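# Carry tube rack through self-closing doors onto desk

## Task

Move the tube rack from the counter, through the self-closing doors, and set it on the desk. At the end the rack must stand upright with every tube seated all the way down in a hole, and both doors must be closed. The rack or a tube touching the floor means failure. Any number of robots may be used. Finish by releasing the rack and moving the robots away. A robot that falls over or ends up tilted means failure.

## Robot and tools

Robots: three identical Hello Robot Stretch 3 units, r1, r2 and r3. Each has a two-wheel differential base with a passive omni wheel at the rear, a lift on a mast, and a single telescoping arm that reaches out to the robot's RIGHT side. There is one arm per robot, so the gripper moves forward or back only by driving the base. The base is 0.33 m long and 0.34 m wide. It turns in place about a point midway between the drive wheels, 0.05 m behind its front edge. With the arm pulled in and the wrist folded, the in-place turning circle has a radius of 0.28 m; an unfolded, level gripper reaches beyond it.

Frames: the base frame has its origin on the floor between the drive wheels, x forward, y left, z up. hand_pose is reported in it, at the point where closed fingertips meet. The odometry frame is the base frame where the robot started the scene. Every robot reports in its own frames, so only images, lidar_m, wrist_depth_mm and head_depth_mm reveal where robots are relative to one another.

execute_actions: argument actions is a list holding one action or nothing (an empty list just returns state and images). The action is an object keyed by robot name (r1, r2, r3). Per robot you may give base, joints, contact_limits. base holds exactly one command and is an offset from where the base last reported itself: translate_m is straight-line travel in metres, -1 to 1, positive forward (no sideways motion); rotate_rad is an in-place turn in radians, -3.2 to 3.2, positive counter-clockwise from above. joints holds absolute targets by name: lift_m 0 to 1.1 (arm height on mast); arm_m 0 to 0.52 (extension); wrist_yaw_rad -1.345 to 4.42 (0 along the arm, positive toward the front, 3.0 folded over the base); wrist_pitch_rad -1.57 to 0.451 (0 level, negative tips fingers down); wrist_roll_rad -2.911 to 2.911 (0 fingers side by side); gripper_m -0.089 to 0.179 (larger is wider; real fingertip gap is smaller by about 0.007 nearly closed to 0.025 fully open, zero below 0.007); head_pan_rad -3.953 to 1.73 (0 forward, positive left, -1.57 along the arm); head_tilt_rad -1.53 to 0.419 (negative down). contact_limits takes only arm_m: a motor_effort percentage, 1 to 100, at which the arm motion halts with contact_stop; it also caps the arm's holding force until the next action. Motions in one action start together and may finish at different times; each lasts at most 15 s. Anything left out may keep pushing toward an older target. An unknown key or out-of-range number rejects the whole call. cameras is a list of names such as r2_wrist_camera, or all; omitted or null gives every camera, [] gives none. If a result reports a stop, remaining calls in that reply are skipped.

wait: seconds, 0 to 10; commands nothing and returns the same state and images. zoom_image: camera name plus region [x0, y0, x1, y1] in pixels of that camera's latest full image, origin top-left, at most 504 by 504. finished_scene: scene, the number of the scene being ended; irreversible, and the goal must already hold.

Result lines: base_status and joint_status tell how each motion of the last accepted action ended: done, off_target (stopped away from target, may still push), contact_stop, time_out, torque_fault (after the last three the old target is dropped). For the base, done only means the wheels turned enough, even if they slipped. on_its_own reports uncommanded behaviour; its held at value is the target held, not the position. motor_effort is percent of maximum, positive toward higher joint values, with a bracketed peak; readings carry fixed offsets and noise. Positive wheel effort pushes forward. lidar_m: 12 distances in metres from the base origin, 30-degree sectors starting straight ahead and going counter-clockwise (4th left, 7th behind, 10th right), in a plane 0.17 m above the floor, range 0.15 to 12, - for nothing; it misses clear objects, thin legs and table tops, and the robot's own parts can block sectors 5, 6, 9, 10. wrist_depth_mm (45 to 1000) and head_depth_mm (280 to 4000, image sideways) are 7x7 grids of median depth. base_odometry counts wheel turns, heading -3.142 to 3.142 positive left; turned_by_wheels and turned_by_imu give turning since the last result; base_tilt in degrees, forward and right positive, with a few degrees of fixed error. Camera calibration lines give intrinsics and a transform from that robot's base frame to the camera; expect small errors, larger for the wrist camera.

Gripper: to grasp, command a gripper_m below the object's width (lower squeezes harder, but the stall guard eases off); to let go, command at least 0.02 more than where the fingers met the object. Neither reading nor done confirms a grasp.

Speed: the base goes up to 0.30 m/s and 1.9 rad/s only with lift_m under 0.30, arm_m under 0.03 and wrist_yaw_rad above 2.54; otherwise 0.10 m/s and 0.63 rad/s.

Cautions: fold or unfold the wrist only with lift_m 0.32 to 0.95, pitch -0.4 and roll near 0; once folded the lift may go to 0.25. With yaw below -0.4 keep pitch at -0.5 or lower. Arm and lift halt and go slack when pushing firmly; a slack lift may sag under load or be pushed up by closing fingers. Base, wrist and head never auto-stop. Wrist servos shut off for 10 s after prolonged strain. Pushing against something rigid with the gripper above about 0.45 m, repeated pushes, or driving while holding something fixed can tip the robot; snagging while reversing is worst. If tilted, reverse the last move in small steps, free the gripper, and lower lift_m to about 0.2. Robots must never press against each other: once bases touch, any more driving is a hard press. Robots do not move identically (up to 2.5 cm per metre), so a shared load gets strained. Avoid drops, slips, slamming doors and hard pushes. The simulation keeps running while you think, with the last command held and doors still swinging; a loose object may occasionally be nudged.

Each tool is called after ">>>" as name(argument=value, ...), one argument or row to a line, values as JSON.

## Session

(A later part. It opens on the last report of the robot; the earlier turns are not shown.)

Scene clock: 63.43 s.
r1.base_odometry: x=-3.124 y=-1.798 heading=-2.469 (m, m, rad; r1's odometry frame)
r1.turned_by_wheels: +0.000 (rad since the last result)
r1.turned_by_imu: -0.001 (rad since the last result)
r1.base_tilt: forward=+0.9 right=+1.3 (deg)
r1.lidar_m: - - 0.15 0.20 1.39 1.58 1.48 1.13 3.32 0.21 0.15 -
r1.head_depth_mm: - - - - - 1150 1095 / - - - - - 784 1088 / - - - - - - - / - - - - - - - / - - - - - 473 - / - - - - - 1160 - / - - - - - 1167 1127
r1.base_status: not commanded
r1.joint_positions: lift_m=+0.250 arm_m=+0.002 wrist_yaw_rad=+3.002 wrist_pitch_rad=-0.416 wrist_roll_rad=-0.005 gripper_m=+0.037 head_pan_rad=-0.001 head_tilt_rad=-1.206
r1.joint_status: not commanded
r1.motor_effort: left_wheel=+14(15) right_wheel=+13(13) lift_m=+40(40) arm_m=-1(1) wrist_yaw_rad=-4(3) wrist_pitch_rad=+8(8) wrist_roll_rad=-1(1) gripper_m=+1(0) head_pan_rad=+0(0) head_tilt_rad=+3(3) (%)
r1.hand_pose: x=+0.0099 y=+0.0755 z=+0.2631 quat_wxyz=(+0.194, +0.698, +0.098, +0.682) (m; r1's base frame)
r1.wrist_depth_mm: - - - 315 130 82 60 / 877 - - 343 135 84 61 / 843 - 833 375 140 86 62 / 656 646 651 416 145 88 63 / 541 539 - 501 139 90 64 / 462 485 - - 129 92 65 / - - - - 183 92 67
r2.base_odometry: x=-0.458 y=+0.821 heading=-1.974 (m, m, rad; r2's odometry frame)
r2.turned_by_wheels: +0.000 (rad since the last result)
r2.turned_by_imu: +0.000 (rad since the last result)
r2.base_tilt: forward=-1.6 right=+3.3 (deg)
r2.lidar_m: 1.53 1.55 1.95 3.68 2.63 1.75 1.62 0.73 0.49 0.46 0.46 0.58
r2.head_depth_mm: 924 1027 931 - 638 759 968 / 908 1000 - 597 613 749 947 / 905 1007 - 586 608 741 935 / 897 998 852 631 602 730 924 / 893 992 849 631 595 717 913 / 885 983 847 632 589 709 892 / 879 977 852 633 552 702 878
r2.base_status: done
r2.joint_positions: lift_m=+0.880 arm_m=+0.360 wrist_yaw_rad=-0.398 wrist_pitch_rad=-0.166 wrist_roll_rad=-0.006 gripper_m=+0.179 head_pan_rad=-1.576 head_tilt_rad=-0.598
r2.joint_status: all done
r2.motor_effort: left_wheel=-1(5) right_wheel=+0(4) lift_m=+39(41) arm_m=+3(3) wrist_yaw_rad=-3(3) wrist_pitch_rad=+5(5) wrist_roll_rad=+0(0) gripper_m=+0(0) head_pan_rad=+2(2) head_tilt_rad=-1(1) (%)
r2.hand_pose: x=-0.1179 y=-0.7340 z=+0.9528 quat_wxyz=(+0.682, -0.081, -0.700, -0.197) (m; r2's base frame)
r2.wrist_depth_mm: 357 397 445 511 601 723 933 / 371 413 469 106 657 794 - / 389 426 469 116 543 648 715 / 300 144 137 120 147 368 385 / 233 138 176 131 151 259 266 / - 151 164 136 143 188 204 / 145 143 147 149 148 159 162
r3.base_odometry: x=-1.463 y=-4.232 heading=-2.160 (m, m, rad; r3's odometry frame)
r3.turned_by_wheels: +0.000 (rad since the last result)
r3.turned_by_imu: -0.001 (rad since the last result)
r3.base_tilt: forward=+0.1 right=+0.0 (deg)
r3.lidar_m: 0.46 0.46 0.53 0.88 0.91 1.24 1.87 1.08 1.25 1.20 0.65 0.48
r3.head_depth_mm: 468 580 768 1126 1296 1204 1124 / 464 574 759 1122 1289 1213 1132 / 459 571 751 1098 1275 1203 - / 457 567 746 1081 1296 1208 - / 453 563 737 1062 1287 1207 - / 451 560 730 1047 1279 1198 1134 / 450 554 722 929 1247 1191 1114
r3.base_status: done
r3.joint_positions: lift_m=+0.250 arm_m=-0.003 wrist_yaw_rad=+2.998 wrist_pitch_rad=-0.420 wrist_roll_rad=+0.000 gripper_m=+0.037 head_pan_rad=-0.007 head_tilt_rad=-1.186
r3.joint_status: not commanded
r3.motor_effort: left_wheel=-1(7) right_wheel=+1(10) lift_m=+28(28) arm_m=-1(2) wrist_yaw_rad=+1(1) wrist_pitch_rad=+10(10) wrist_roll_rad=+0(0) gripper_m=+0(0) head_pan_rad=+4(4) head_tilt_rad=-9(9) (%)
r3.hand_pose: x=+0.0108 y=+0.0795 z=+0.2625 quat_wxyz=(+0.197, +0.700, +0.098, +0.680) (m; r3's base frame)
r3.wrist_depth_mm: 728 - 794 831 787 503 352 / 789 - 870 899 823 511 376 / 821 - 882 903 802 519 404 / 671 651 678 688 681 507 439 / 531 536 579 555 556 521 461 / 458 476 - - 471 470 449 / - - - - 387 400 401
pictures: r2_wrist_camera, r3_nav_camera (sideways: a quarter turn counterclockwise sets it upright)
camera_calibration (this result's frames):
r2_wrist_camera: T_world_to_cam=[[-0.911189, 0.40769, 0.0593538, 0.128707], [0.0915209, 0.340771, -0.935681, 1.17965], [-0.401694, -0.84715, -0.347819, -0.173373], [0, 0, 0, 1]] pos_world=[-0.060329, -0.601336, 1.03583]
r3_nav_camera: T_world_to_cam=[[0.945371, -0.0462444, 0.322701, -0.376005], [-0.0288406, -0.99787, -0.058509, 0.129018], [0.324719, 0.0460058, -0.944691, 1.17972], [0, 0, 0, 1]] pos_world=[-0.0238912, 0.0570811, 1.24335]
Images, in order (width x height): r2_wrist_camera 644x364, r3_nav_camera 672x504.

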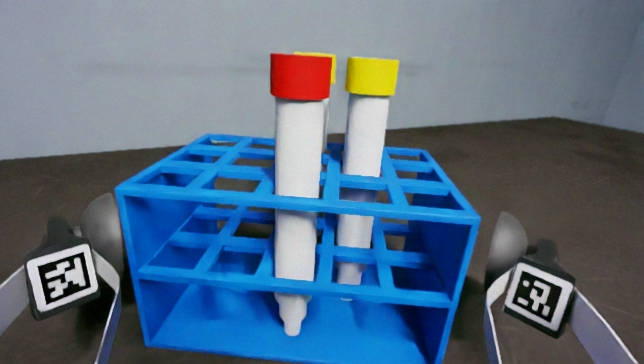

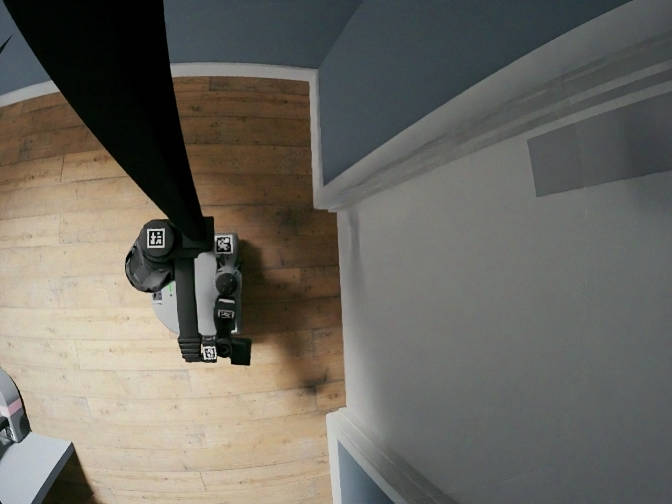

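>>> execute_actions(
  actions=[
    {"r2":{"joints":{"gripper_m":0.095}},"r3":{"base":{"translate_m":0.65}}},
  ],
  cameras=["r2_wrist_camera"],
)

>>> execute_actions(
  actions=[
    {"r2":{"joints":{"lift_m":0.92}},"r3":{"base":{"translate_m":0.4}}},
  ],
  cameras=["r2_wrist_camera"],
)

>>> execute_actions(
  actions=[
    {"r2":{"joints":{"arm_m":0.005,"wrist_yaw_rad":0.5,"head_pan_rad":1.5}},"r3":{"base":{"translate_m":0.5}}},
  ],
  cameras=["r2_wrist_camera","r2_nav_camera","r3_nav_camera"],
)

Scene clock: 67.80 s.
r1.base_odometry: x=-3.124 y=-1.798 heading=-2.469 (m, m, rad; r1's odometry frame)
r1.turned_by_wheels: +0.000 (rad since the last result)
r1.turned_by_imu: -0.001 (rad since the last result)
r1.base_tilt: forward=+1.0 right=+1.3 (deg)
r1.lidar_m: - - 0.15 0.20 1.81 1.58 1.48 1.13 3.32 0.21 0.15 -
r1.head_depth_mm: - - - - - 1156 1091 / - - - - - 781 1092 / - - - - - - - / - - - - - - - / - - - - - 473 - / - - - - - 1171 - / - - - - - 1168 1128
r1.base_status: not commanded
r1.joint_positions: lift_m=+0.250 arm_m=+0.002 wrist_yaw_rad=+3.002 wrist_pitch_rad=-0.416 wrist_roll_rad=-0.005 gripper_m=+0.037 head_pan_rad=-0.001 head_tilt_rad=-1.206
r1.joint_status: not commanded
r1.motor_effort: left_wheel=+14(15) right_wheel=+13(12) lift_m=+40(40) arm_m=-1(1) wrist_yaw_rad=-3(3) wrist_pitch_rad=+8(8) wrist_roll_rad=-1(1) gripper_m=+0(0) head_pan_rad=+0(1) head_tilt_rad=+3(3) (%)
r1.hand_pose: x=+0.0099 y=+0.0755 z=+0.2631 quat_wxyz=(+0.194, +0.698, +0.098, +0.682) (m; r1's base frame)
r1.wrist_depth_mm: - - - 312 130 83 60 / - - - 340 135 84 61 / 830 - 838 376 139 86 62 / 651 639 652 415 145 88 63 / 540 537 - 502 138 90 64 / 466 485 - - 129 92 66 / - - - - 183 92 67
r2.base_odometry: x=-0.458 y=+0.821 heading=-1.974 (m, m, rad; r2's odometry frame)
r2.turned_by_wheels: +0.000 (rad since the last result)
r2.turned_by_imu: +0.000 (rad since the last result)
r2.base_tilt: forward=-1.6 right=+3.2 (deg)
r2.lidar_m: 1.53 1.55 1.95 3.68 2.40 1.75 1.61 0.73 0.49 0.46 0.46 0.58
r2.head_depth_mm: 921 1022 910 - 638 756 967 / 909 1012 - 595 616 750 952 / 907 1007 - 588 611 740 935 / 897 1001 854 629 606 730 926 / 892 992 849 633 595 720 911 / 881 982 852 633 589 711 896 / 877 975 854 634 553 704 878
r2.base_status: not commanded
r2.joint_positions: lift_m=+0.880 arm_m=+0.360 wrist_yaw_rad=-0.398 wrist_pitch_rad=-0.166 wrist_roll_rad=-0.006 gripper_m=+0.102 head_pan_rad=-1.576 head_tilt_rad=-0.598
r2.joint_status: gripper_m off_target (ended at +0.102, target +0.095)
r2.on_its_own: gripper_m is held at +0.101, not at your +0.095, by its stall guard, which is not easing now
r2.motor_effort: left_wheel=-1(1) right_wheel=+0(0) lift_m=+39(39) arm_m=+3(3) wrist_yaw_rad=-2(2) wrist_pitch_rad=+5(5) wrist_roll_rad=+0(0) gripper_m=-21(100) head_pan_rad=+3(3) head_tilt_rad=-1(1) (%)
r2.hand_pose: x=-0.1179 y=-0.7340 z=+0.9528 quat_wxyz=(+0.682, -0.081, -0.700, -0.197) (m; r2's base frame)
r2.wrist_depth_mm: 357 395 444 517 606 740 951 / 372 414 470 113 645 794 - / 385 427 471 142 531 657 737 / 300 282 147 123 146 368 389 / 221 139 170 153 160 258 264 / - 142 171 144 148 - 203 / 144 144 147 150 151 157 165
r3.base_odometry: x=-1.824 y=-4.772 heading=-2.160 (m, m, rad; r3's odometry frame)
r3.turned_by_wheels: +0.000 (rad since the last result)
r3.turned_by_imu: -0.205 (rad since the last result)
r3.base_tilt: forward=+0.1 right=+0.1 (deg)
r3.lidar_m: - - 0.15 0.20 0.30 1.08 1.97 1.51 1.34 0.21 0.15 -
r3.head_depth_mm: - - - - - 1167 1125 / - - - - - - 1133 / - - - - - - - / - - - - - - - / - - - - - - - / - - - - - 1160 - / - - - - - 1155 1121
r3.base_status: translate_m off_target (by the wheels' count: +0.6498 of +0.6500)
r3.joint_positions: lift_m=+0.250 arm_m=-0.003 wrist_yaw_rad=+3.012 wrist_pitch_rad=-0.420 wrist_roll_rad=+0.001 gripper_m=+0.037 head_pan_rad=+0.001 head_tilt_rad=-1.201
r3.joint_status: not commanded
r3.on_its_own: left_wheel is at rest, and its effort (+22) is outside its rest range (-18 to +18); right_wheel is at rest, and its effort (+34) is outside its rest range (-18 to +18); wrist_yaw_rad is at rest, and its effort (-14) is outside its rest range (-12 to +12)
r3.motor_effort: left_wheel=+22(64) right_wheel=+34(90) lift_m=+34(39) arm_m=-1(1) wrist_yaw_rad=-14(19) wrist_pitch_rad=+10(12) wrist_roll_rad=+0(1) gripper_m=+2(2) head_pan_rad=+0(5) head_tilt_rad=+0(8) (%)
r3.hand_pose: x=+0.0076 y=+0.0799 z=+0.2623 quat_wxyz=(+0.192, +0.700, +0.103, +0.680) (m; r3's base frame)
r3.wrist_depth_mm: 244 - - - 131 82 59 / 262 - - - 134 83 60 / 288 - 881 802 138 84 61 / 457 321 667 613 142 86 61 / 521 361 569 483 144 87 62 / 457 389 - - 125 89 63 / - - - - 172 90 64
pictures: r2_wrist_camera
camera_calibration (this result's frames):
r2_wrist_camera: T_world_to_cam=[[-0.911139, 0.407804, 0.0593515, 0.128774], [0.0915711, 0.340771, -0.935676, 1.17965], [-0.401797, -0.847096, -0.347833, -0.173346], [0, 0, 0, 1]] pos_world=[-0.0603413, -0.601346, 1.03583]
Images, in order (width x height): r2_wrist_camera 644x364.

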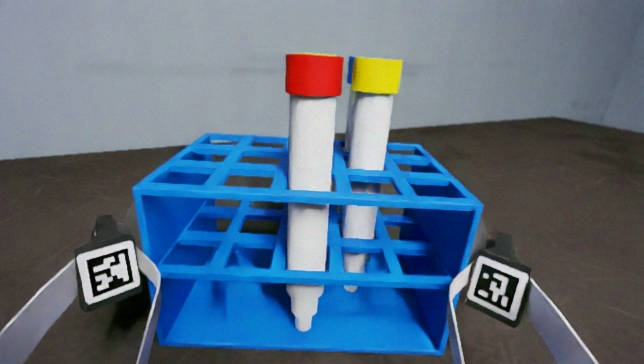

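Scene clock: 70.50 s.
r1.base_odometry: x=-3.124 y=-1.798 heading=-2.469 (m, m, rad; r1's odometry frame)
r1.turned_by_wheels: +0.000 (rad since the last result)
r1.turned_by_imu: -0.001 (rad since the last result)
r1.base_tilt: forward=+1.0 right=+1.3 (deg)
r1.lidar_m: - - 0.15 0.20 1.94 1.58 1.49 1.12 3.32 0.21 0.15 -
r1.head_depth_mm: - - - - - 1150 1095 / - - - - - 780 1090 / - - - - - - - / - - - - - - - / - - - - - 473 - / - - - - - 1160 - / - - - - - 1161 1132
r1.base_status: not commanded
r1.joint_positions: lift_m=+0.250 arm_m=+0.002 wrist_yaw_rad=+3.002 wrist_pitch_rad=-0.416 wrist_roll_rad=-0.005 gripper_m=+0.037 head_pan_rad=-0.001 head_tilt_rad=-1.206
r1.joint_status: not commanded
r1.motor_effort: left_wheel=+14(14) right_wheel=+13(13) lift_m=+40(40) arm_m=-1(1) wrist_yaw_rad=-3(3) wrist_pitch_rad=+8(8) wrist_roll_rad=+0(1) gripper_m=+0(1) head_pan_rad=+1(0) head_tilt_rad=+4(3) (%)
r1.hand_pose: x=+0.0099 y=+0.0755 z=+0.2631 quat_wxyz=(+0.194, +0.698, +0.098, +0.682) (m; r1's base frame)
r1.wrist_depth_mm: - - - 311 130 82 60 / - - - 339 134 84 61 / 845 - 839 373 140 86 62 / 656 641 650 415 145 88 63 / 541 537 - 502 138 90 64 / 468 483 - - 129 92 66 / - - - - 183 92 67
r2.base_odometry: x=-0.458 y=+0.821 heading=-1.974 (m, m, rad; r2's odometry frame)
r2.turned_by_wheels: +0.000 (rad since the last result)
r2.turned_by_imu: +0.000 (rad since the last result)
r2.base_tilt: forward=-1.6 right=+3.3 (deg)
r2.lidar_m: 1.53 1.55 1.94 3.68 2.11 1.75 1.61 0.73 0.49 0.45 0.46 0.58
r2.head_depth_mm: 916 1017 - 626 623 758 964 / 911 996 - 629 616 751 957 / 905 996 - 607 609 742 936 / 894 998 846 630 603 730 921 / 893 991 849 633 594 719 908 / 882 981 848 632 590 710 889 / 874 967 851 632 554 703 880
r2.base_status: not commanded
r2.joint_positions: lift_m=+0.920 arm_m=+0.360 wrist_yaw_rad=-0.398 wrist_pitch_rad=-0.176 wrist_roll_rad=-0.006 gripper_m=+0.102 head_pan_rad=-1.576 head_tilt_rad=-0.598
r2.joint_status: all done
r2.on_its_own: gripper_m is held at +0.101, not at your +0.095, by its stall guard, which is not easing now
r2.motor_effort: left_wheel=-1(1) right_wheel=+0(0) lift_m=+49(50) arm_m=+3(3) wrist_yaw_rad=-2(2) wrist_pitch_rad=+8(9) wrist_roll_rad=+0(0) gripper_m=-21(21) head_pan_rad=+3(3) head_tilt_rad=-1(1) (%)
r2.hand_pose: x=-0.1177 y=-0.7333 z=+0.9899 quat_wxyz=(+0.681, -0.077, -0.700, -0.201) (m; r2's base frame)
r2.wrist_depth_mm: 357 394 445 507 601 734 933 / 370 412 470 118 650 801 - / 389 434 475 147 666 786 - / 392 360 166 126 151 469 496 / 285 139 180 154 161 330 341 / - 154 173 141 148 - 261 / 187 184 153 153 159 204 214
r3.base_odometry: x=-2.045 y=-5.105 heading=-2.159 (m, m, rad; r3's odometry frame)
r3.turned_by_wheels: +0.000 (rad since the last result)
r3.turned_by_imu: -0.380 (rad since the last result)
r3.base_tilt: forward=+0.1 right=+0.0 (deg)
r3.lidar_m: - - 0.15 0.20 1.27 0.44 0.49 2.60 1.66 0.21 0.15 -
r3.head_depth_mm: - - - - - 1167 1131 / - - - - - - 1125 / - - - - - - - / - - - - - - - / - - - - - - - / - - - - - 1160 - / - - - - - 1159 1122
r3.base_status: translate_m off_target (by the wheels' count: +0.3998 of +0.4000)
r3.joint_positions: lift_m=+0.250 arm_m=-0.003 wrist_yaw_rad=+3.017 wrist_pitch_rad=-0.420 wrist_roll_rad=+0.002 gripper_m=+0.037 head_pan_rad=+0.004 head_tilt_rad=-1.201
r3.joint_status: not commanded
r3.on_its_own: left_wheel is at rest, and its effort (+20) is outside its rest range (-18 to +18); right_wheel is at rest, and its effort (+32) is outside its rest range (-18 to +18); wrist_yaw_rad is at rest, and its effort (-18) is outside its rest range (-12 to +12)
r3.motor_effort: left_wheel=+20(66) right_wheel=+32(100) lift_m=+32(37) arm_m=-1(2) wrist_yaw_rad=-18(20) wrist_pitch_rad=+10(12) wrist_roll_rad=-1(1) gripper_m=+1(2) head_pan_rad=-1(4) head_tilt_rad=+0(7) (%)
r3.hand_pose: x=+0.0067 y=+0.0800 z=+0.2624 quat_wxyz=(+0.191, +0.700, +0.104, +0.681) (m; r3's base frame)
r3.wrist_depth_mm: - - - - 134 83 60 / - - - - 137 84 61 / 864 870 877 397 140 85 61 / 663 667 694 432 143 87 62 / 543 538 574 481 141 88 63 / 457 487 - - 126 89 64 / - - - - 167 91 64
pictures: r2_wrist_camera
camera_calibration (this result's frames):
r2_wrist_camera: T_world_to_cam=[[-0.911375, 0.407242, 0.0595819, 0.125885], [0.0952688, 0.349569, -0.932054, 1.21748], [-0.4004, -0.843774, -0.357386, -0.147719], [0, 0, 0, 1]] pos_world=[-0.0604061, -0.601501, 1.07447]
Images, in order (width x height): r2_wrist_camera 644x364.

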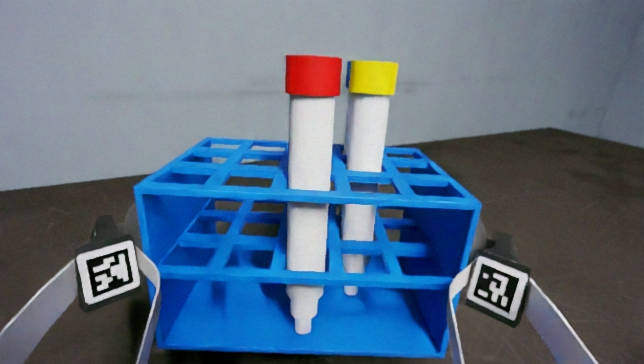

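Scene clock: 74.33 s.
r1.base_odometry: x=-3.124 y=-1.798 heading=-2.469 (m, m, rad; r1's odometry frame)
r1.turned_by_wheels: +0.000 (rad since the last result)
r1.turned_by_imu: -0.001 (rad since the last result)
r1.base_tilt: forward=+1.0 right=+1.3 (deg)
r1.lidar_m: - - 0.15 0.20 1.93 1.58 1.49 1.13 3.33 0.21 0.15 -
r1.head_depth_mm: - - - - - 1151 1091 / - - - - - 781 1089 / - - - - - - - / - - - - - - - / - - - - - 473 - / - - - - - 1159 - / - - - - - 1164 1121
r1.base_status: not commanded
r1.joint_positions: lift_m=+0.250 arm_m=+0.002 wrist_yaw_rad=+3.002 wrist_pitch_rad=-0.416 wrist_roll_rad=-0.005 gripper_m=+0.037 head_pan_rad=-0.001 head_tilt_rad=-1.206
r1.joint_status: not commanded
r1.motor_effort: left_wheel=+14(15) right_wheel=+13(13) lift_m=+40(40) arm_m=-1(1) wrist_yaw_rad=-3(3) wrist_pitch_rad=+8(8) wrist_roll_rad=-1(1) gripper_m=+0(1) head_pan_rad=+1(1) head_tilt_rad=+4(3) (%)
r1.hand_pose: x=+0.0099 y=+0.0755 z=+0.2631 quat_wxyz=(+0.194, +0.698, +0.098, +0.682) (m; r1's base frame)
r1.wrist_depth_mm: - - - 312 131 83 60 / - - - 339 135 84 61 / 839 - 836 370 139 86 62 / 660 642 651 412 145 88 63 / 538 544 - 507 139 90 65 / 469 485 - - 129 92 66 / - - - - 184 92 67
r2.base_odometry: x=-0.458 y=+0.821 heading=-1.974 (m, m, rad; r2's odometry frame)
r2.turned_by_wheels: +0.000 (rad since the last result)
r2.turned_by_imu: +0.000 (rad since the last result)
r2.base_tilt: forward=-1.6 right=+3.2 (deg)
r2.lidar_m: 1.53 1.56 1.94 3.69 1.61 1.69 1.62 0.73 0.49 0.46 0.46 0.58
r2.head_depth_mm: 3060 3188 2853 2147 1711 1417 1211 / 3280 3666 2815 2114 1708 1412 1204 / 3248 3555 2844 2169 1703 1428 1206 / 3229 3572 2853 2132 1700 1430 1207 / 3130 3579 2886 2130 1697 1405 1215 / 3070 3413 2863 2132 1730 1454 1197 / 3043 3459 2915 2115 - - -
r2.base_status: not commanded
r2.joint_positions: lift_m=+0.920 arm_m=+0.005 wrist_yaw_rad=+0.499 wrist_pitch_rad=-0.177 wrist_roll_rad=-0.006 gripper_m=+0.102 head_pan_rad=+1.493 head_tilt_rad=-0.598
r2.joint_status: all done
r2.on_its_own: gripper_m is held at +0.101, not at your +0.095, by its stall guard, which is not easing now
r2.motor_effort: left_wheel=+0(0) right_wheel=+0(0) lift_m=+49(49) arm_m=-4(4) wrist_yaw_rad=+1(4) wrist_pitch_rad=+9(9) wrist_roll_rad=+0(0) gripper_m=-21(21) head_pan_rad=+3(39) head_tilt_rad=-1(1) (%)
r2.hand_pose: x=+0.0972 y=-0.3681 z=+0.9897 quat_wxyz=(+0.700, +0.234, -0.665, +0.114) (m; r2's base frame)
r2.wrist_depth_mm: - - 901 809 737 683 623 / - - 947 118 751 719 646 / 586 608 659 146 688 719 680 / 384 368 165 126 151 474 496 / 427 138 180 154 161 334 345 / 491 154 171 141 148 - 263 / 514 434 153 153 159 217 214
r3.base_odometry: x=-2.323 y=-5.521 heading=-2.160 (m, m, rad; r3's odometry frame)
r3.turned_by_wheels: +0.000 (rad since the last result)
r3.turned_by_imu: -0.707 (rad since the last result)
r3.base_tilt: forward=+0.1 right=+0.0 (deg)
r3.lidar_m: - - 0.15 0.20 2.68 2.30 0.89 0.78 2.49 0.21 0.15 -
r3.head_depth_mm: - - - - - 1174 1130 / - - - - - - 1126 / - - - - - - - / - - - - - - - / - - - - - - - / - - - - - 1141 - / - - - - - 1155 1122
r3.base_status: translate_m off_target (by the wheels' count: +0.4999 of +0.5000)
r3.joint_positions: lift_m=+0.250 arm_m=-0.003 wrist_yaw_rad=+3.018 wrist_pitch_rad=-0.418 wrist_roll_rad=+0.002 gripper_m=+0.037 head_pan_rad=+0.004 head_tilt_rad=-1.200
r3.joint_status: not commanded
r3.on_its_own: right_wheel is at rest, and its effort (+32) is outside its rest range (-18 to +18); wrist_yaw_rad is at rest, and its effort (-19) is outside its rest range (-12 to +12)
r3.motor_effort: left_wheel=+9(45) right_wheel=+32(36) lift_m=+33(34) arm_m=-1(2) wrist_yaw_rad=-19(20) wrist_pitch_rad=+10(10) wrist_roll_rad=-1(1) gripper_m=+1(1) head_pan_rad=-2(2) head_tilt_rad=+0(3) (%)
r3.hand_pose: x=+0.0065 y=+0.0802 z=+0.2626 quat_wxyz=(+0.190, +0.700, +0.104, +0.681) (m; r3's base frame)
r3.wrist_depth_mm: - - - 348 134 83 60 / - - - 375 137 84 61 / 879 881 907 402 141 86 61 / 665 665 684 437 145 87 62 / 536 542 571 478 142 88 63 / 459 489 - - 127 90 64 / - - - - 167 91 64
pictures: r2_nav_camera (sideways: a quarter turn counterclockwise sets it upright), r2_wrist_camera, r3_nav_camera (sideways: a quarter turn counterclockwise sets it upright)
camera_calibration (this result's frames):
r2_nav_camera: T_world_to_cam=[[0.0707187, 0.537592, 0.840235, -1.0539], [0.993686, -0.111519, -0.0122829, 0.0634266], [0.087099, 0.835798, -0.542084, 0.662785], [0, 0, 0, 1]] pos_world=[-0.0462232, 0.0196894, 1.24559]
r2_wrist_camera: T_world_to_cam=[[-0.886922, -0.458058, 0.0596019, -0.147958], [-0.214099, 0.293316, -0.931734, 1.07817], [0.409306, -0.839136, -0.358218, 0.170263], [0, 0, 0, 1]] pos_world=[0.0299173, -0.241143, 1.07437]
r3_nav_camera: T_world_to_cam=[[0.950239, -0.0364629, 0.30938, -0.358687], [-0.0193543, -0.998118, -0.0581908, 0.128545], [0.31092, 0.0493073, -0.949156, 1.1856], [0, 0, 0, 1]] pos_world=[-0.0252987, 0.0567653, 1.24377]
Images, in order (width x height): r2_nav_camera 672x504, r2_wrist_camera 644x364, r3_nav_camera 672x504.

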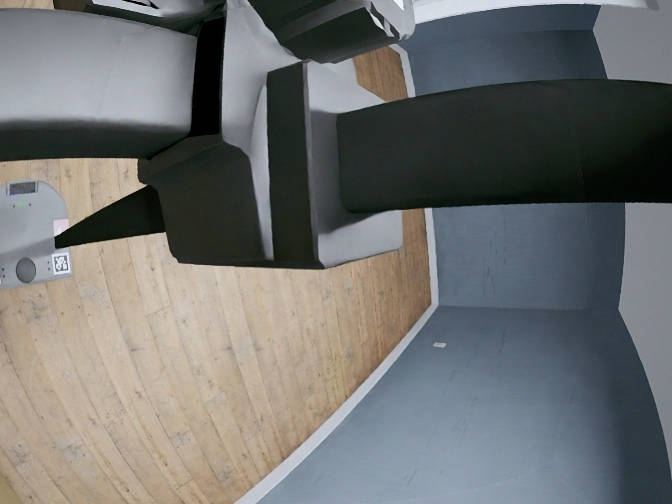

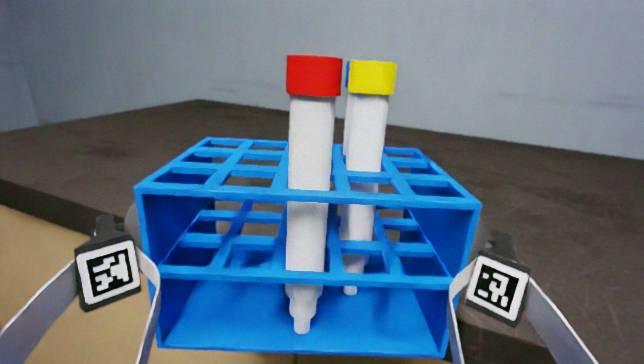

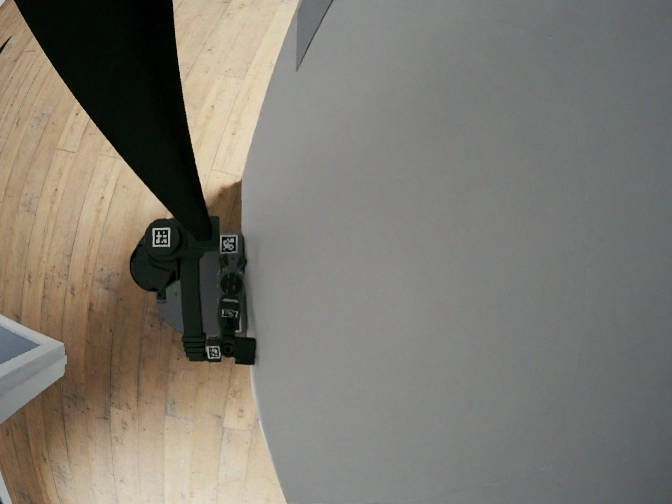

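>>> execute_actions(
  actions=[
    {"r2":{"base":{"rotate_rad":2.0},"joints":{"wrist_yaw_rad":1.9,"head_pan_rad":0,"head_tilt_rad":-0.5,"arm_m":0}},"r3":{"base":{"translate_m":0.2}}},
  ],
  cameras=["r2_nav_camera","r3_nav_camera"],
)

Scene clock: 80.57 s.
r1.base_odometry: x=-3.124 y=-1.798 heading=-2.469 (m, m, rad; r1's odometry frame)
r1.turned_by_wheels: +0.000 (rad since the last result)
r1.turned_by_imu: -0.001 (rad since the last result)
r1.base_tilt: forward=+0.8 right=+1.3 (deg)
r1.lidar_m: - - 0.15 0.20 1.94 1.58 1.49 1.13 3.33 0.21 0.15 -
r1.head_depth_mm: - - - - - 1150 1091 / - - - - - 783 1090 / - - - - - - - / - - - - - - - / - - - - - 472 - / - - - - - 1156 - / - - - - - 1162 1122
r1.base_status: not commanded
r1.joint_positions: lift_m=+0.250 arm_m=+0.002 wrist_yaw_rad=+3.002 wrist_pitch_rad=-0.416 wrist_roll_rad=-0.005 gripper_m=+0.037 head_pan_rad=-0.001 head_tilt_rad=-1.206
r1.joint_status: not commanded
r1.motor_effort: left_wheel=+14(14) right_wheel=+13(13) lift_m=+40(40) arm_m=+0(1) wrist_yaw_rad=-3(2) wrist_pitch_rad=+8(8) wrist_roll_rad=+0(1) gripper_m=+1(1) head_pan_rad=+1(1) head_tilt_rad=+3(3) (%)
r1.hand_pose: x=+0.0099 y=+0.0755 z=+0.2631 quat_wxyz=(+0.194, +0.698, +0.098, +0.682) (m; r1's base frame)
r1.wrist_depth_mm: - - - 313 131 82 60 / - - - 338 135 84 61 / 850 - 842 375 140 86 62 / 665 641 657 408 145 88 63 / 538 541 - 505 138 90 65 / 466 481 - - 129 92 66 / - - - - 184 92 67
r2.base_odometry: x=-0.458 y=+0.821 heading=+0.026 (m, m, rad; r2's odometry frame)
r2.turned_by_wheels: +2.000 (rad since the last result)
r2.turned_by_imu: +2.022 (rad since the last result)
r2.base_tilt: forward=-1.6 right=+3.2 (deg)
r2.lidar_m: 3.03 1.36 1.61 0.83 0.51 0.46 0.46 0.55 1.54 1.54 1.82 3.32
r2.head_depth_mm: 3004 3320 3496 2429 1855 292 - / 3143 3448 3580 2415 1864 296 311 / 3244 3529 3525 2436 1872 1506 315 / 3380 3752 3510 2447 1863 1513 1237 / 3183 3341 3291 2441 1862 1499 1271 / 2609 2807 1405 1556 1713 1504 1270 / 1102 1211 1406 1627 1808 1518 1273
r2.base_status: done
r2.joint_positions: lift_m=+0.920 arm_m=+0.003 wrist_yaw_rad=+1.898 wrist_pitch_rad=-0.177 wrist_roll_rad=-0.006 gripper_m=+0.102 head_pan_rad=+0.007 head_tilt_rad=-0.507
r2.joint_status: all done
joint sent to its limit — the command would take r2.arm_m past its lower limit, so that joint was sent only as far as its limit.
r2.on_its_own: gripper_m is held at +0.101, not at your +0.095, by its stall guard, which is not easing now
r2.motor_effort: left_wheel=-3(7) right_wheel=+4(8) lift_m=+49(50) arm_m=-4(4) wrist_yaw_rad=+2(2) wrist_pitch_rad=+9(9) wrist_roll_rad=+0(0) gripper_m=-20(21) head_pan_rad=-3(35) head_tilt_rad=+3(12) (%)
r2.hand_pose: x=+0.2135 y=-0.0686 z=+0.9897 quat_wxyz=(+0.463, +0.607, -0.358, +0.538) (m; r2's base frame)
r2.wrist_depth_mm: - - - - - - - / - - - 117 - - - / - - - 125 - - - / - - 166 127 151 - - / - 138 181 155 161 - - / - 153 172 141 149 - - / - - 153 155 159 - -
r3.base_odometry: x=-2.434 y=-5.687 heading=-2.160 (m, m, rad; r3's odometry frame)
r3.turned_by_wheels: +0.000 (rad since the last result)
r3.turned_by_imu: -0.312 (rad since the last result)
r3.base_tilt: forward=+0.1 right=+0.0 (deg)
r3.lidar_m: - - 0.15 0.20 2.74 2.59 2.37 0.91 1.87 0.21 0.15 -
r3.head_depth_mm: - - - - - 1178 1129 / - - - - - - 1129 / - - - - - - - / - - - - - - - / - - - - - - - / - - - - - 1156 - / - - - - - 1159 1129
r3.base_status: done
r3.joint_positions: lift_m=+0.250 arm_m=-0.002 wrist_yaw_rad=+3.017 wrist_pitch_rad=-0.419 wrist_roll_rad=+0.002 gripper_m=+0.037 head_pan_rad=+0.004 head_tilt_rad=-1.199
r3.joint_status: not commanded
r3.on_its_own: right_wheel is at rest, and its effort (+32) is outside its rest range (-18 to +18); wrist_yaw_rad is at rest, and its effort (-18) is outside its rest range (-12 to +12)
r3.motor_effort: left_wheel=+4(40) right_wheel=+32(36) lift_m=+33(35) arm_m=-2(1) wrist_yaw_rad=-18(19) wrist_pitch_rad=+10(10) wrist_roll_rad=-1(1) gripper_m=+1(1) head_pan_rad=-2(2) head_tilt_rad=-1(2) (%)
r3.hand_pose: x=+0.0066 y=+0.0801 z=+0.2625 quat_wxyz=(+0.190, +0.700, +0.104, +0.681) (m; r3's base frame)
r3.wrist_depth_mm: - - - 353 135 83 60 / - - - 374 138 84 61 / 876 880 911 407 141 86 62 / 658 673 678 436 145 87 62 / 535 540 571 478 142 88 63 / 458 479 - - 127 90 64 / - - - - 176 91 64
pictures: r2_nav_camera (sideways: a quarter turn counterclockwise sets it upright), r3_nav_camera (sideways: a quarter turn counterclockwise sets it upright)
camera_calibration (this result's frames):
r2_nav_camera: T_world_to_cam=[[0.463496, -0.0254097, 0.885735, -1.11564], [-0.025561, -0.999556, -0.0152991, 0.0735725], [0.88573, -0.0155492, -0.46394, 0.556237], [0, 0, 0, 1]] pos_world=[0.0262984, 0.0538408, 1.24735]
r3_nav_camera: T_world_to_cam=[[0.949687, -0.0364162, 0.311077, -0.360894], [-0.019199, -0.998118, -0.0582319, 0.128597], [0.312613, 0.0493297, -0.948599, 1.18486], [0, 0, 0, 1]] pos_world=[-0.0251978, 0.0567641, 1.24371]
Images, in order (width x height): r2_nav_camera 672x504, r3_nav_camera 672x504.

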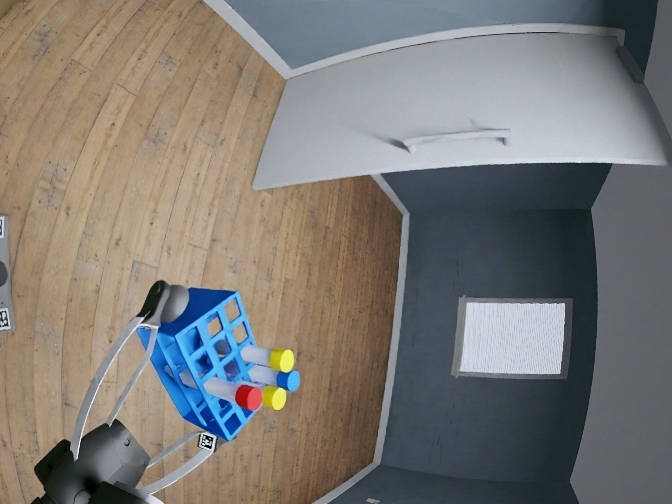

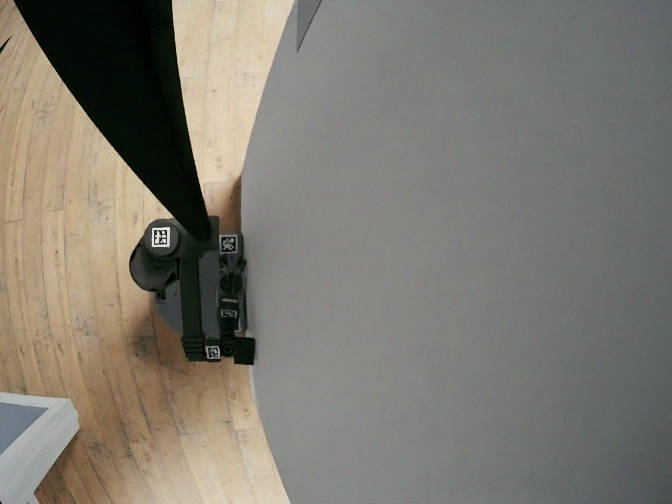

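>>> execute_actions(
  actions=[
    {"r2":{"base":{"translate_m":1.0}},"r3":{"base":{"translate_m":0}}},
  ],
  cameras=[],
)

>>> execute_actions(
  actions=[
    {"r2":{"base":{"translate_m":0.95}}},
  ],
  cameras=[],
)

>>> execute_actions(
  actions=[
    {"r2":{"base":{"rotate_rad":1.23},"joints":{"head_tilt_rad":-0.8}}},
  ],
  cameras=["r2_nav_camera"],
)

Scene clock: 92.67 s.
r1.base_odometry: x=-3.124 y=-1.798 heading=-2.469 (m, m, rad; r1's odometry frame)
r1.turned_by_wheels: +0.000 (rad since the last result)
r1.turned_by_imu: -0.002 (rad since the last result)
r1.base_tilt: forward=+0.8 right=+1.2 (deg)
r1.lidar_m: - - 0.15 0.20 1.93 1.58 1.48 1.13 3.32 0.21 0.15 -
r1.head_depth_mm: - - - - - 1149 1096 / - - - - - 782 1093 / - - - - - - - / - - - - - - - / - - - - - 473 - / - - - - - 1166 - / - - - - - 1160 1127
r1.base_status: not commanded
r1.joint_positions: lift_m=+0.250 arm_m=+0.002 wrist_yaw_rad=+3.002 wrist_pitch_rad=-0.416 wrist_roll_rad=-0.005 gripper_m=+0.037 head_pan_rad=-0.001 head_tilt_rad=-1.206
r1.joint_status: not commanded
r1.motor_effort: left_wheel=+14(15) right_wheel=+13(13) lift_m=+40(40) arm_m=+0(1) wrist_yaw_rad=-2(3) wrist_pitch_rad=+8(8) wrist_roll_rad=-1(1) gripper_m=+1(1) head_pan_rad=+1(1) head_tilt_rad=+3(3) (%)
r1.hand_pose: x=+0.0099 y=+0.0755 z=+0.2631 quat_wxyz=(+0.194, +0.698, +0.098, +0.682) (m; r1's base frame)
r1.wrist_depth_mm: - - - 313 130 83 61 / - - - 340 135 84 61 / 847 - 821 372 140 86 62 / 662 647 665 414 145 88 63 / 541 540 - 498 139 90 64 / 467 487 - - 129 92 66 / - - - - 183 92 67
r2.base_odometry: x=+0.542 y=+0.847 heading=+0.026 (m, m, rad; r2's odometry frame)
r2.turned_by_wheels: +0.000 (rad since the last result)
r2.turned_by_imu: +0.004 (rad since the last result)
r2.base_tilt: forward=-1.6 right=+3.3 (deg)
r2.lidar_m: 2.44 1.70 0.48 1.32 1.57 1.40 1.41 1.69 1.84 1.84 2.19 2.74
r2.head_depth_mm: 2237 2426 2627 2424 1853 294 - / 2328 2577 2769 2437 1848 296 311 / 2403 2634 2890 2430 1859 1513 315 / 2501 2750 2966 2443 1862 1507 1236 / 2445 2704 2896 2455 1880 1496 1263 / 2098 2204 2379 2325 1866 1503 1258 / 1815 1912 1993 2129 1860 1520 1270
r2.base_status: done
r2.joint_positions: lift_m=+0.920 arm_m=+0.003 wrist_yaw_rad=+1.898 wrist_pitch_rad=-0.177 wrist_roll_rad=-0.006 gripper_m=+0.102 head_pan_rad=+0.007 head_tilt_rad=-0.507
r2.joint_status: not commanded
r2.on_its_own: gripper_m is held at +0.101, not at your +0.095, by its stall guard, which is not easing now
r2.motor_effort: left_wheel=-4(5) right_wheel=+3(8) lift_m=+50(49) arm_m=-4(4) wrist_yaw_rad=+2(2) wrist_pitch_rad=+9(9) wrist_roll_rad=+0(0) gripper_m=-21(21) head_pan_rad=-3(3) head_tilt_rad=+3(3) (%)
r2.hand_pose: x=+0.2135 y=-0.0686 z=+0.9897 quat_wxyz=(+0.463, +0.607, -0.358, +0.538) (m; r2's base frame)
r2.wrist_depth_mm: - - - - - - - / - - - 119 - - - / - - - 124 - - - / 717 - 165 127 152 - - / 750 138 181 155 161 - - / 574 153 172 141 149 - - / 529 906 153 155 159 - -
r3.base_odometry: x=-2.433 y=-5.687 heading=-2.161 (m, m, rad; r3's odometry frame)
r3.turned_by_wheels: +0.000 (rad since the last result)
r3.turned_by_imu: +0.003 (rad since the last result)
r3.base_tilt: forward=+0.0 right=+0.0 (deg)
r3.lidar_m: - - 0.15 0.20 2.74 2.58 2.38 0.91 1.88 0.21 0.15 -
r3.head_depth_mm: - - - - - 1182 1115 / - - - - - - 1123 / - - - - - - - / - - - - - - - / - - - - - - - / - - - - - 1159 - / - - - - - 1155 1125
r3.base_status: done
r3.joint_positions: lift_m=+0.250 arm_m=-0.002 wrist_yaw_rad=+3.017 wrist_pitch_rad=-0.419 wrist_roll_rad=+0.002 gripper_m=+0.037 head_pan_rad=+0.004 head_tilt_rad=-1.199
r3.joint_status: not commanded
r3.on_its_own: right_wheel is at rest, and its effort (+29) is outside its rest range (-18 to +18); wrist_yaw_rad is at rest, and its effort (-18) is outside its rest range (-12 to +12)
r3.motor_effort: left_wheel=+3(3) right_wheel=+29(29) lift_m=+34(34) arm_m=-2(2) wrist_yaw_rad=-18(18) wrist_pitch_rad=+10(10) wrist_roll_rad=-1(0) gripper_m=+2(1) head_pan_rad=-2(1) head_tilt_rad=-1(1) (%)
r3.hand_pose: x=+0.0066 y=+0.0801 z=+0.2625 quat_wxyz=(+0.190, +0.700, +0.104, +0.681) (m; r3's base frame)
r3.wrist_depth_mm: - - - 345 134 83 60 / - - - 373 137 84 61 / 884 881 908 399 141 85 61 / 659 671 684 431 145 87 62 / 536 548 566 476 142 88 63 / 464 484 - - 126 89 63 / - - - - 167 91 64
pictures: none
No camera images: the call's "cameras" was empty. Leave "cameras" out to get every camera's image.

Scene clock: 103.13 s.
r1.base_odometry: x=-3.124 y=-1.798 heading=-2.469 (m, m, rad; r1's odometry frame)
r1.turned_by_wheels: +0.000 (rad since the last result)
r1.turned_by_imu: -0.002 (rad since the last result)
r1.base_tilt: forward=+0.9 right=+1.3 (deg)
r1.lidar_m: - - 0.15 0.20 1.93 1.57 1.49 1.13 3.35 0.21 0.15 -
r1.head_depth_mm: - - - - - 1157 1096 / - - - - - 781 1088 / - - - - - - - / - - - - - - - / - - - - - 473 - / - - - - - 1163 - / - - - - - 1165 1117
r1.base_status: not commanded
r1.joint_positions: lift_m=+0.250 arm_m=+0.002 wrist_yaw_rad=+3.002 wrist_pitch_rad=-0.416 wrist_roll_rad=-0.005 gripper_m=+0.037 head_pan_rad=-0.001 head_tilt_rad=-1.206
r1.joint_status: not commanded
r1.motor_effort: left_wheel=+15(15) right_wheel=+13(13) lift_m=+40(40) arm_m=+0(1) wrist_yaw_rad=-3(3) wrist_pitch_rad=+8(8) wrist_roll_rad=-1(1) gripper_m=+1(0) head_pan_rad=+0(2) head_tilt_rad=+4(3) (%)
r1.hand_pose: x=+0.0099 y=+0.0755 z=+0.2631 quat_wxyz=(+0.194, +0.698, +0.098, +0.682) (m; r1's base frame)
r1.wrist_depth_mm: - - - 313 130 82 61 / - - - 338 135 84 61 / 831 - 829 374 140 86 62 / 654 634 660 413 145 88 63 / 536 534 - 503 138 90 64 / 472 485 - - 129 92 66 / - - - - 183 92 67
r2.base_odometry: x=+1.491 y=+0.872 heading=+0.026 (m, m, rad; r2's odometry frame)
r2.turned_by_wheels: +0.000 (rad since the last result)
r2.turned_by_imu: +0.004 (rad since the last result)
r2.base_tilt: forward=-1.6 right=+3.2 (deg)
r2.lidar_m: 1.84 1.15 1.03 1.20 0.77 0.72 2.32 2.40 2.12 2.13 2.06 1.83
r2.head_depth_mm: 1491 1632 1769 1960 1863 294 - / 1533 1679 1856 2068 1869 296 311 / 1592 1735 1923 2143 1871 1506 315 / 1658 1830 2003 2226 1848 1518 1238 / 1719 1900 2086 2257 1861 1523 1264 / 1617 1712 1836 1939 1874 1511 1270 / 1391 1463 1539 1640 1702 1517 1273
r2.base_status: done
r2.joint_positions: lift_m=+0.920 arm_m=+0.003 wrist_yaw_rad=+1.898 wrist_pitch_rad=-0.177 wrist_roll_rad=-0.006 gripper_m=+0.102 head_pan_rad=+0.007 head_tilt_rad=-0.507
r2.joint_status: not commanded
r2.on_its_own: gripper_m is held at +0.101, not at your +0.095, by its stall guard, which is not easing now
r2.motor_effort: left_wheel=-3(3) right_wheel=+2(8) lift_m=+50(49) arm_m=-4(4) wrist_yaw_rad=+2(3) wrist_pitch_rad=+9(8) wrist_roll_rad=+0(0) gripper_m=-21(20) head_pan_rad=-2(2) head_tilt_rad=+4(3) (%)
r2.hand_pose: x=+0.2135 y=-0.0686 z=+0.9897 quat_wxyz=(+0.463, +0.607, -0.358, +0.538) (m; r2's base frame)
r2.wrist_depth_mm: 834 - - - - - - / 873 - - 118 - - - / 883 - - 124 - - - / 933 - 165 127 152 - - / 961 139 180 155 160 - - / 955 154 172 141 148 - - / - - 153 155 159 - -
r3.base_odometry: x=-2.433 y=-5.687 heading=-2.161 (m, m, rad; r3's odometry frame)
r3.turned_by_wheels: +0.000 (rad since the last result)
r3.turned_by_imu: +0.003 (rad since the last result)
r3.base_tilt: forward=+0.1 right=+0.0 (deg)
r3.lidar_m: - - 0.15 0.20 2.75 0.67 2.38 0.92 1.87 0.21 0.15 -
r3.head_depth_mm: - - - - - 1179 1127 / - - - - - - 1126 / - - - - - - - / - - - - - - - / - - - - - - - / - - - - - 1163 - / - - - - - 1156 1122
r3.base_status: not commanded
r3.joint_positions: lift_m=+0.250 arm_m=-0.002 wrist_yaw_rad=+3.017 wrist_pitch_rad=-0.419 wrist_roll_rad=+0.002 gripper_m=+0.037 head_pan_rad=+0.004 head_tilt_rad=-1.199
r3.joint_status: not commanded
r3.on_its_own: right_wheel is at rest, and its effort (+30) is outside its rest range (-18 to +18); wrist_yaw_rad is at rest, and its effort (-18) is outside its rest range (-12 to +12)
r3.motor_effort: left_wheel=+3(3) right_wheel=+30(30) lift_m=+33(33) arm_m=-2(2) wrist_yaw_rad=-18(18) wrist_pitch_rad=+10(10) wrist_roll_rad=+0(1) gripper_m=+1(1) head_pan_rad=-2(1) head_tilt_rad=-1(1) (%)
r3.hand_pose: x=+0.0066 y=+0.0801 z=+0.2625 quat_wxyz=(+0.190, +0.700, +0.104, +0.681) (m; r3's base frame)
r3.wrist_depth_mm: - - - 349 134 83 60 / - - - 375 137 84 61 / 575 876 897 402 141 85 61 / 563 668 679 434 145 87 62 / 538 542 568 477 141 88 63 / 462 483 - - 127 90 63 / - - - - 168 91 64
pictures: none
No camera images: the call's "cameras" was empty. Leave "cameras" out to get every camera's image.

Scene clock: 106.03 s.
r1.base_odometry: x=-3.124 y=-1.798 heading=-2.469 (m, m, rad; r1's odometry frame)
r1.turned_by_wheels: +0.000 (rad since the last result)
r1.turned_by_imu: -0.001 (rad since the last result)
r1.base_tilt: forward=+0.9 right=+1.4 (deg)
r1.lidar_m: - - 0.15 0.20 1.93 1.58 1.49 1.12 3.32 0.21 0.15 -
r1.head_depth_mm: - - - - - 1158 1097 / - - - - - 782 1089 / - - - - - - - / - - - - - - - / - - - - - 474 - / - - - - - 1161 - / - - - - - 1169 1128
r1.base_status: not commanded
r1.joint_positions: lift_m=+0.250 arm_m=+0.002 wrist_yaw_rad=+3.002 wrist_pitch_rad=-0.416 wrist_roll_rad=-0.005 gripper_m=+0.037 head_pan_rad=-0.001 head_tilt_rad=-1.206
r1.joint_status: not commanded
r1.motor_effort: left_wheel=+15(14) right_wheel=+12(13) lift_m=+40(40) arm_m=-1(1) wrist_yaw_rad=-4(3) wrist_pitch_rad=+8(8) wrist_roll_rad=-1(1) gripper_m=+1(0) head_pan_rad=+0(1) head_tilt_rad=+4(3) (%)
r1.hand_pose: x=+0.0099 y=+0.0755 z=+0.2631 quat_wxyz=(+0.194, +0.698, +0.098, +0.682) (m; r1's base frame)
r1.wrist_depth_mm: - - - 313 130 82 60 / - - - 341 135 84 61 / 849 - 835 375 140 86 62 / 666 643 659 413 145 88 63 / 535 539 - 502 139 90 64 / 466 485 - - 129 92 66 / - - - - 183 92 67
r2.base_odometry: x=+1.491 y=+0.872 heading=+1.256 (m, m, rad; r2's odometry frame)
r2.turned_by_wheels: +1.230 (rad since the last result)
r2.turned_by_imu: +1.243 (rad since the last result)
r2.base_tilt: forward=-1.6 right=+3.2 (deg)
r2.lidar_m: 1.03 0.97 0.69 0.71 2.38 2.22 2.13 2.19 1.91 1.83 1.50 1.07
r2.head_depth_mm: 876 1012 1187 1314 309 1201 1135 / 2863 1049 1207 1308 315 330 1127 / 3204 2622 2083 1665 320 321 1127 / 3590 2627 2077 1712 1405 1237 1130 / 3541 2621 2048 1725 1473 1287 1129 / 2525 2522 2090 1723 1465 1248 1134 / 2266 2474 2111 1738 1296 1170 1143
r2.base_status: done
r2.joint_positions: lift_m=+0.920 arm_m=+0.003 wrist_yaw_rad=+1.898 wrist_pitch_rad=-0.177 wrist_roll_rad=-0.006 gripper_m=+0.102 head_pan_rad=+0.007 head_tilt_rad=-0.790
r2.joint_status: all done
r2.on_its_own: gripper_m is held at +0.101, not at your +0.095, by its stall guard, which is not easing now
r2.motor_effort: left_wheel=-3(8) right_wheel=+3(7) lift_m=+50(49) arm_m=-4(4) wrist_yaw_rad=+2(2) wrist_pitch_rad=+9(9) wrist_roll_rad=+0(0) gripper_m=-20(21) head_pan_rad=-2(3) head_tilt_rad=-5(27) (%)
r2.hand_pose: x=+0.2135 y=-0.0686 z=+0.9897 quat_wxyz=(+0.463, +0.607, -0.358, +0.538) (m; r2's base frame)
r2.wrist_depth_mm: 704 900 - - - 784 727 / 715 921 - 118 - 821 763 / 741 960 - 125 929 863 800 / 760 895 165 127 152 892 841 / 758 138 181 155 161 951 885 / 720 154 172 141 149 - 928 / 671 681 153 155 159 - 976
r3.base_odometry: x=-2.433 y=-5.687 heading=-2.161 (m, m, rad; r3's odometry frame)
r3.turned_by_wheels: +0.000 (rad since the last result)
r3.turned_by_imu: +0.001 (rad since the last result)
r3.base_tilt: forward=+0.0 right=+0.0 (deg)
r3.lidar_m: - - 0.15 0.20 0.77 0.81 2.38 0.91 1.87 0.21 0.15 -
r3.head_depth_mm: - - - - - 1168 1123 / - - - - - - 1132 / - - - - - - - / - - - - - - - / - - - - - - - / - - - - - 1156 - / - - - - - 1153 1124
r3.base_status: not commanded
r3.joint_positions: lift_m=+0.250 arm_m=-0.002 wrist_yaw_rad=+3.017 wrist_pitch_rad=-0.419 wrist_roll_rad=+0.002 gripper_m=+0.037 head_pan_rad=+0.004 head_tilt_rad=-1.199
r3.joint_status: not commanded
r3.on_its_own: right_wheel is at rest, and its effort (+30) is outside its rest range (-18 to +18); wrist_yaw_rad is at rest, and its effort (-18) is outside its rest range (-12 to +12)
r3.motor_effort: left_wheel=+3(4) right_wheel=+30(30) lift_m=+33(34) arm_m=-2(2) wrist_yaw_rad=-18(18) wrist_pitch_rad=+10(10) wrist_roll_rad=+0(1) gripper_m=+1(1) head_pan_rad=-1(2) head_tilt_rad=-1(1) (%)
r3.hand_pose: x=+0.0066 y=+0.0801 z=+0.2625 quat_wxyz=(+0.190, +0.700, +0.104, +0.681) (m; r3's base frame)
r3.wrist_depth_mm: - - - 348 134 83 60 / - - - 372 137 84 61 / 698 879 899 399 140 85 61 / 636 666 687 433 144 87 62 / 537 533 567 484 141 88 63 / 464 485 - - 127 90 63 / - - - - 166 91 64
pictures: r2_nav_camera (sideways: a quarter turn counterclockwise sets it upright)
camera_calibration (this result's frames):
r2_nav_camera: T_world_to_cam=[[0.692027, -0.0239271, 0.721475, -0.902888], [-0.0287399, -0.999571, -0.00558312, 0.0609388], [0.721299, -0.0168714, -0.692418, 0.85448], [0, 0, 0, 1]] pos_world=[0.0102383, 0.0537255, 1.24341]
Images, in order (width x height): r2_nav_camera 672x504.

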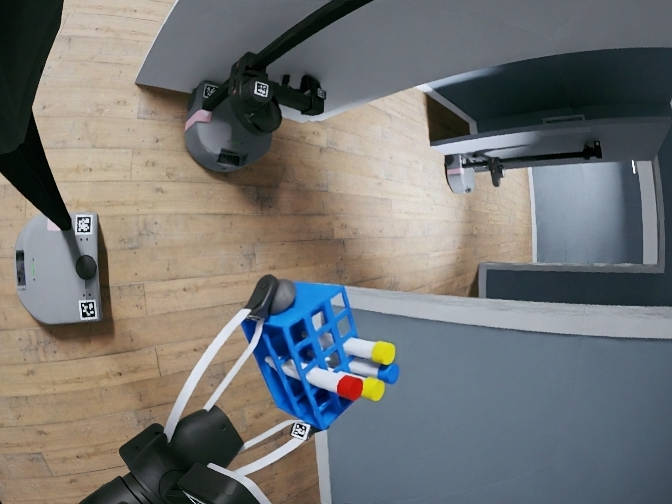

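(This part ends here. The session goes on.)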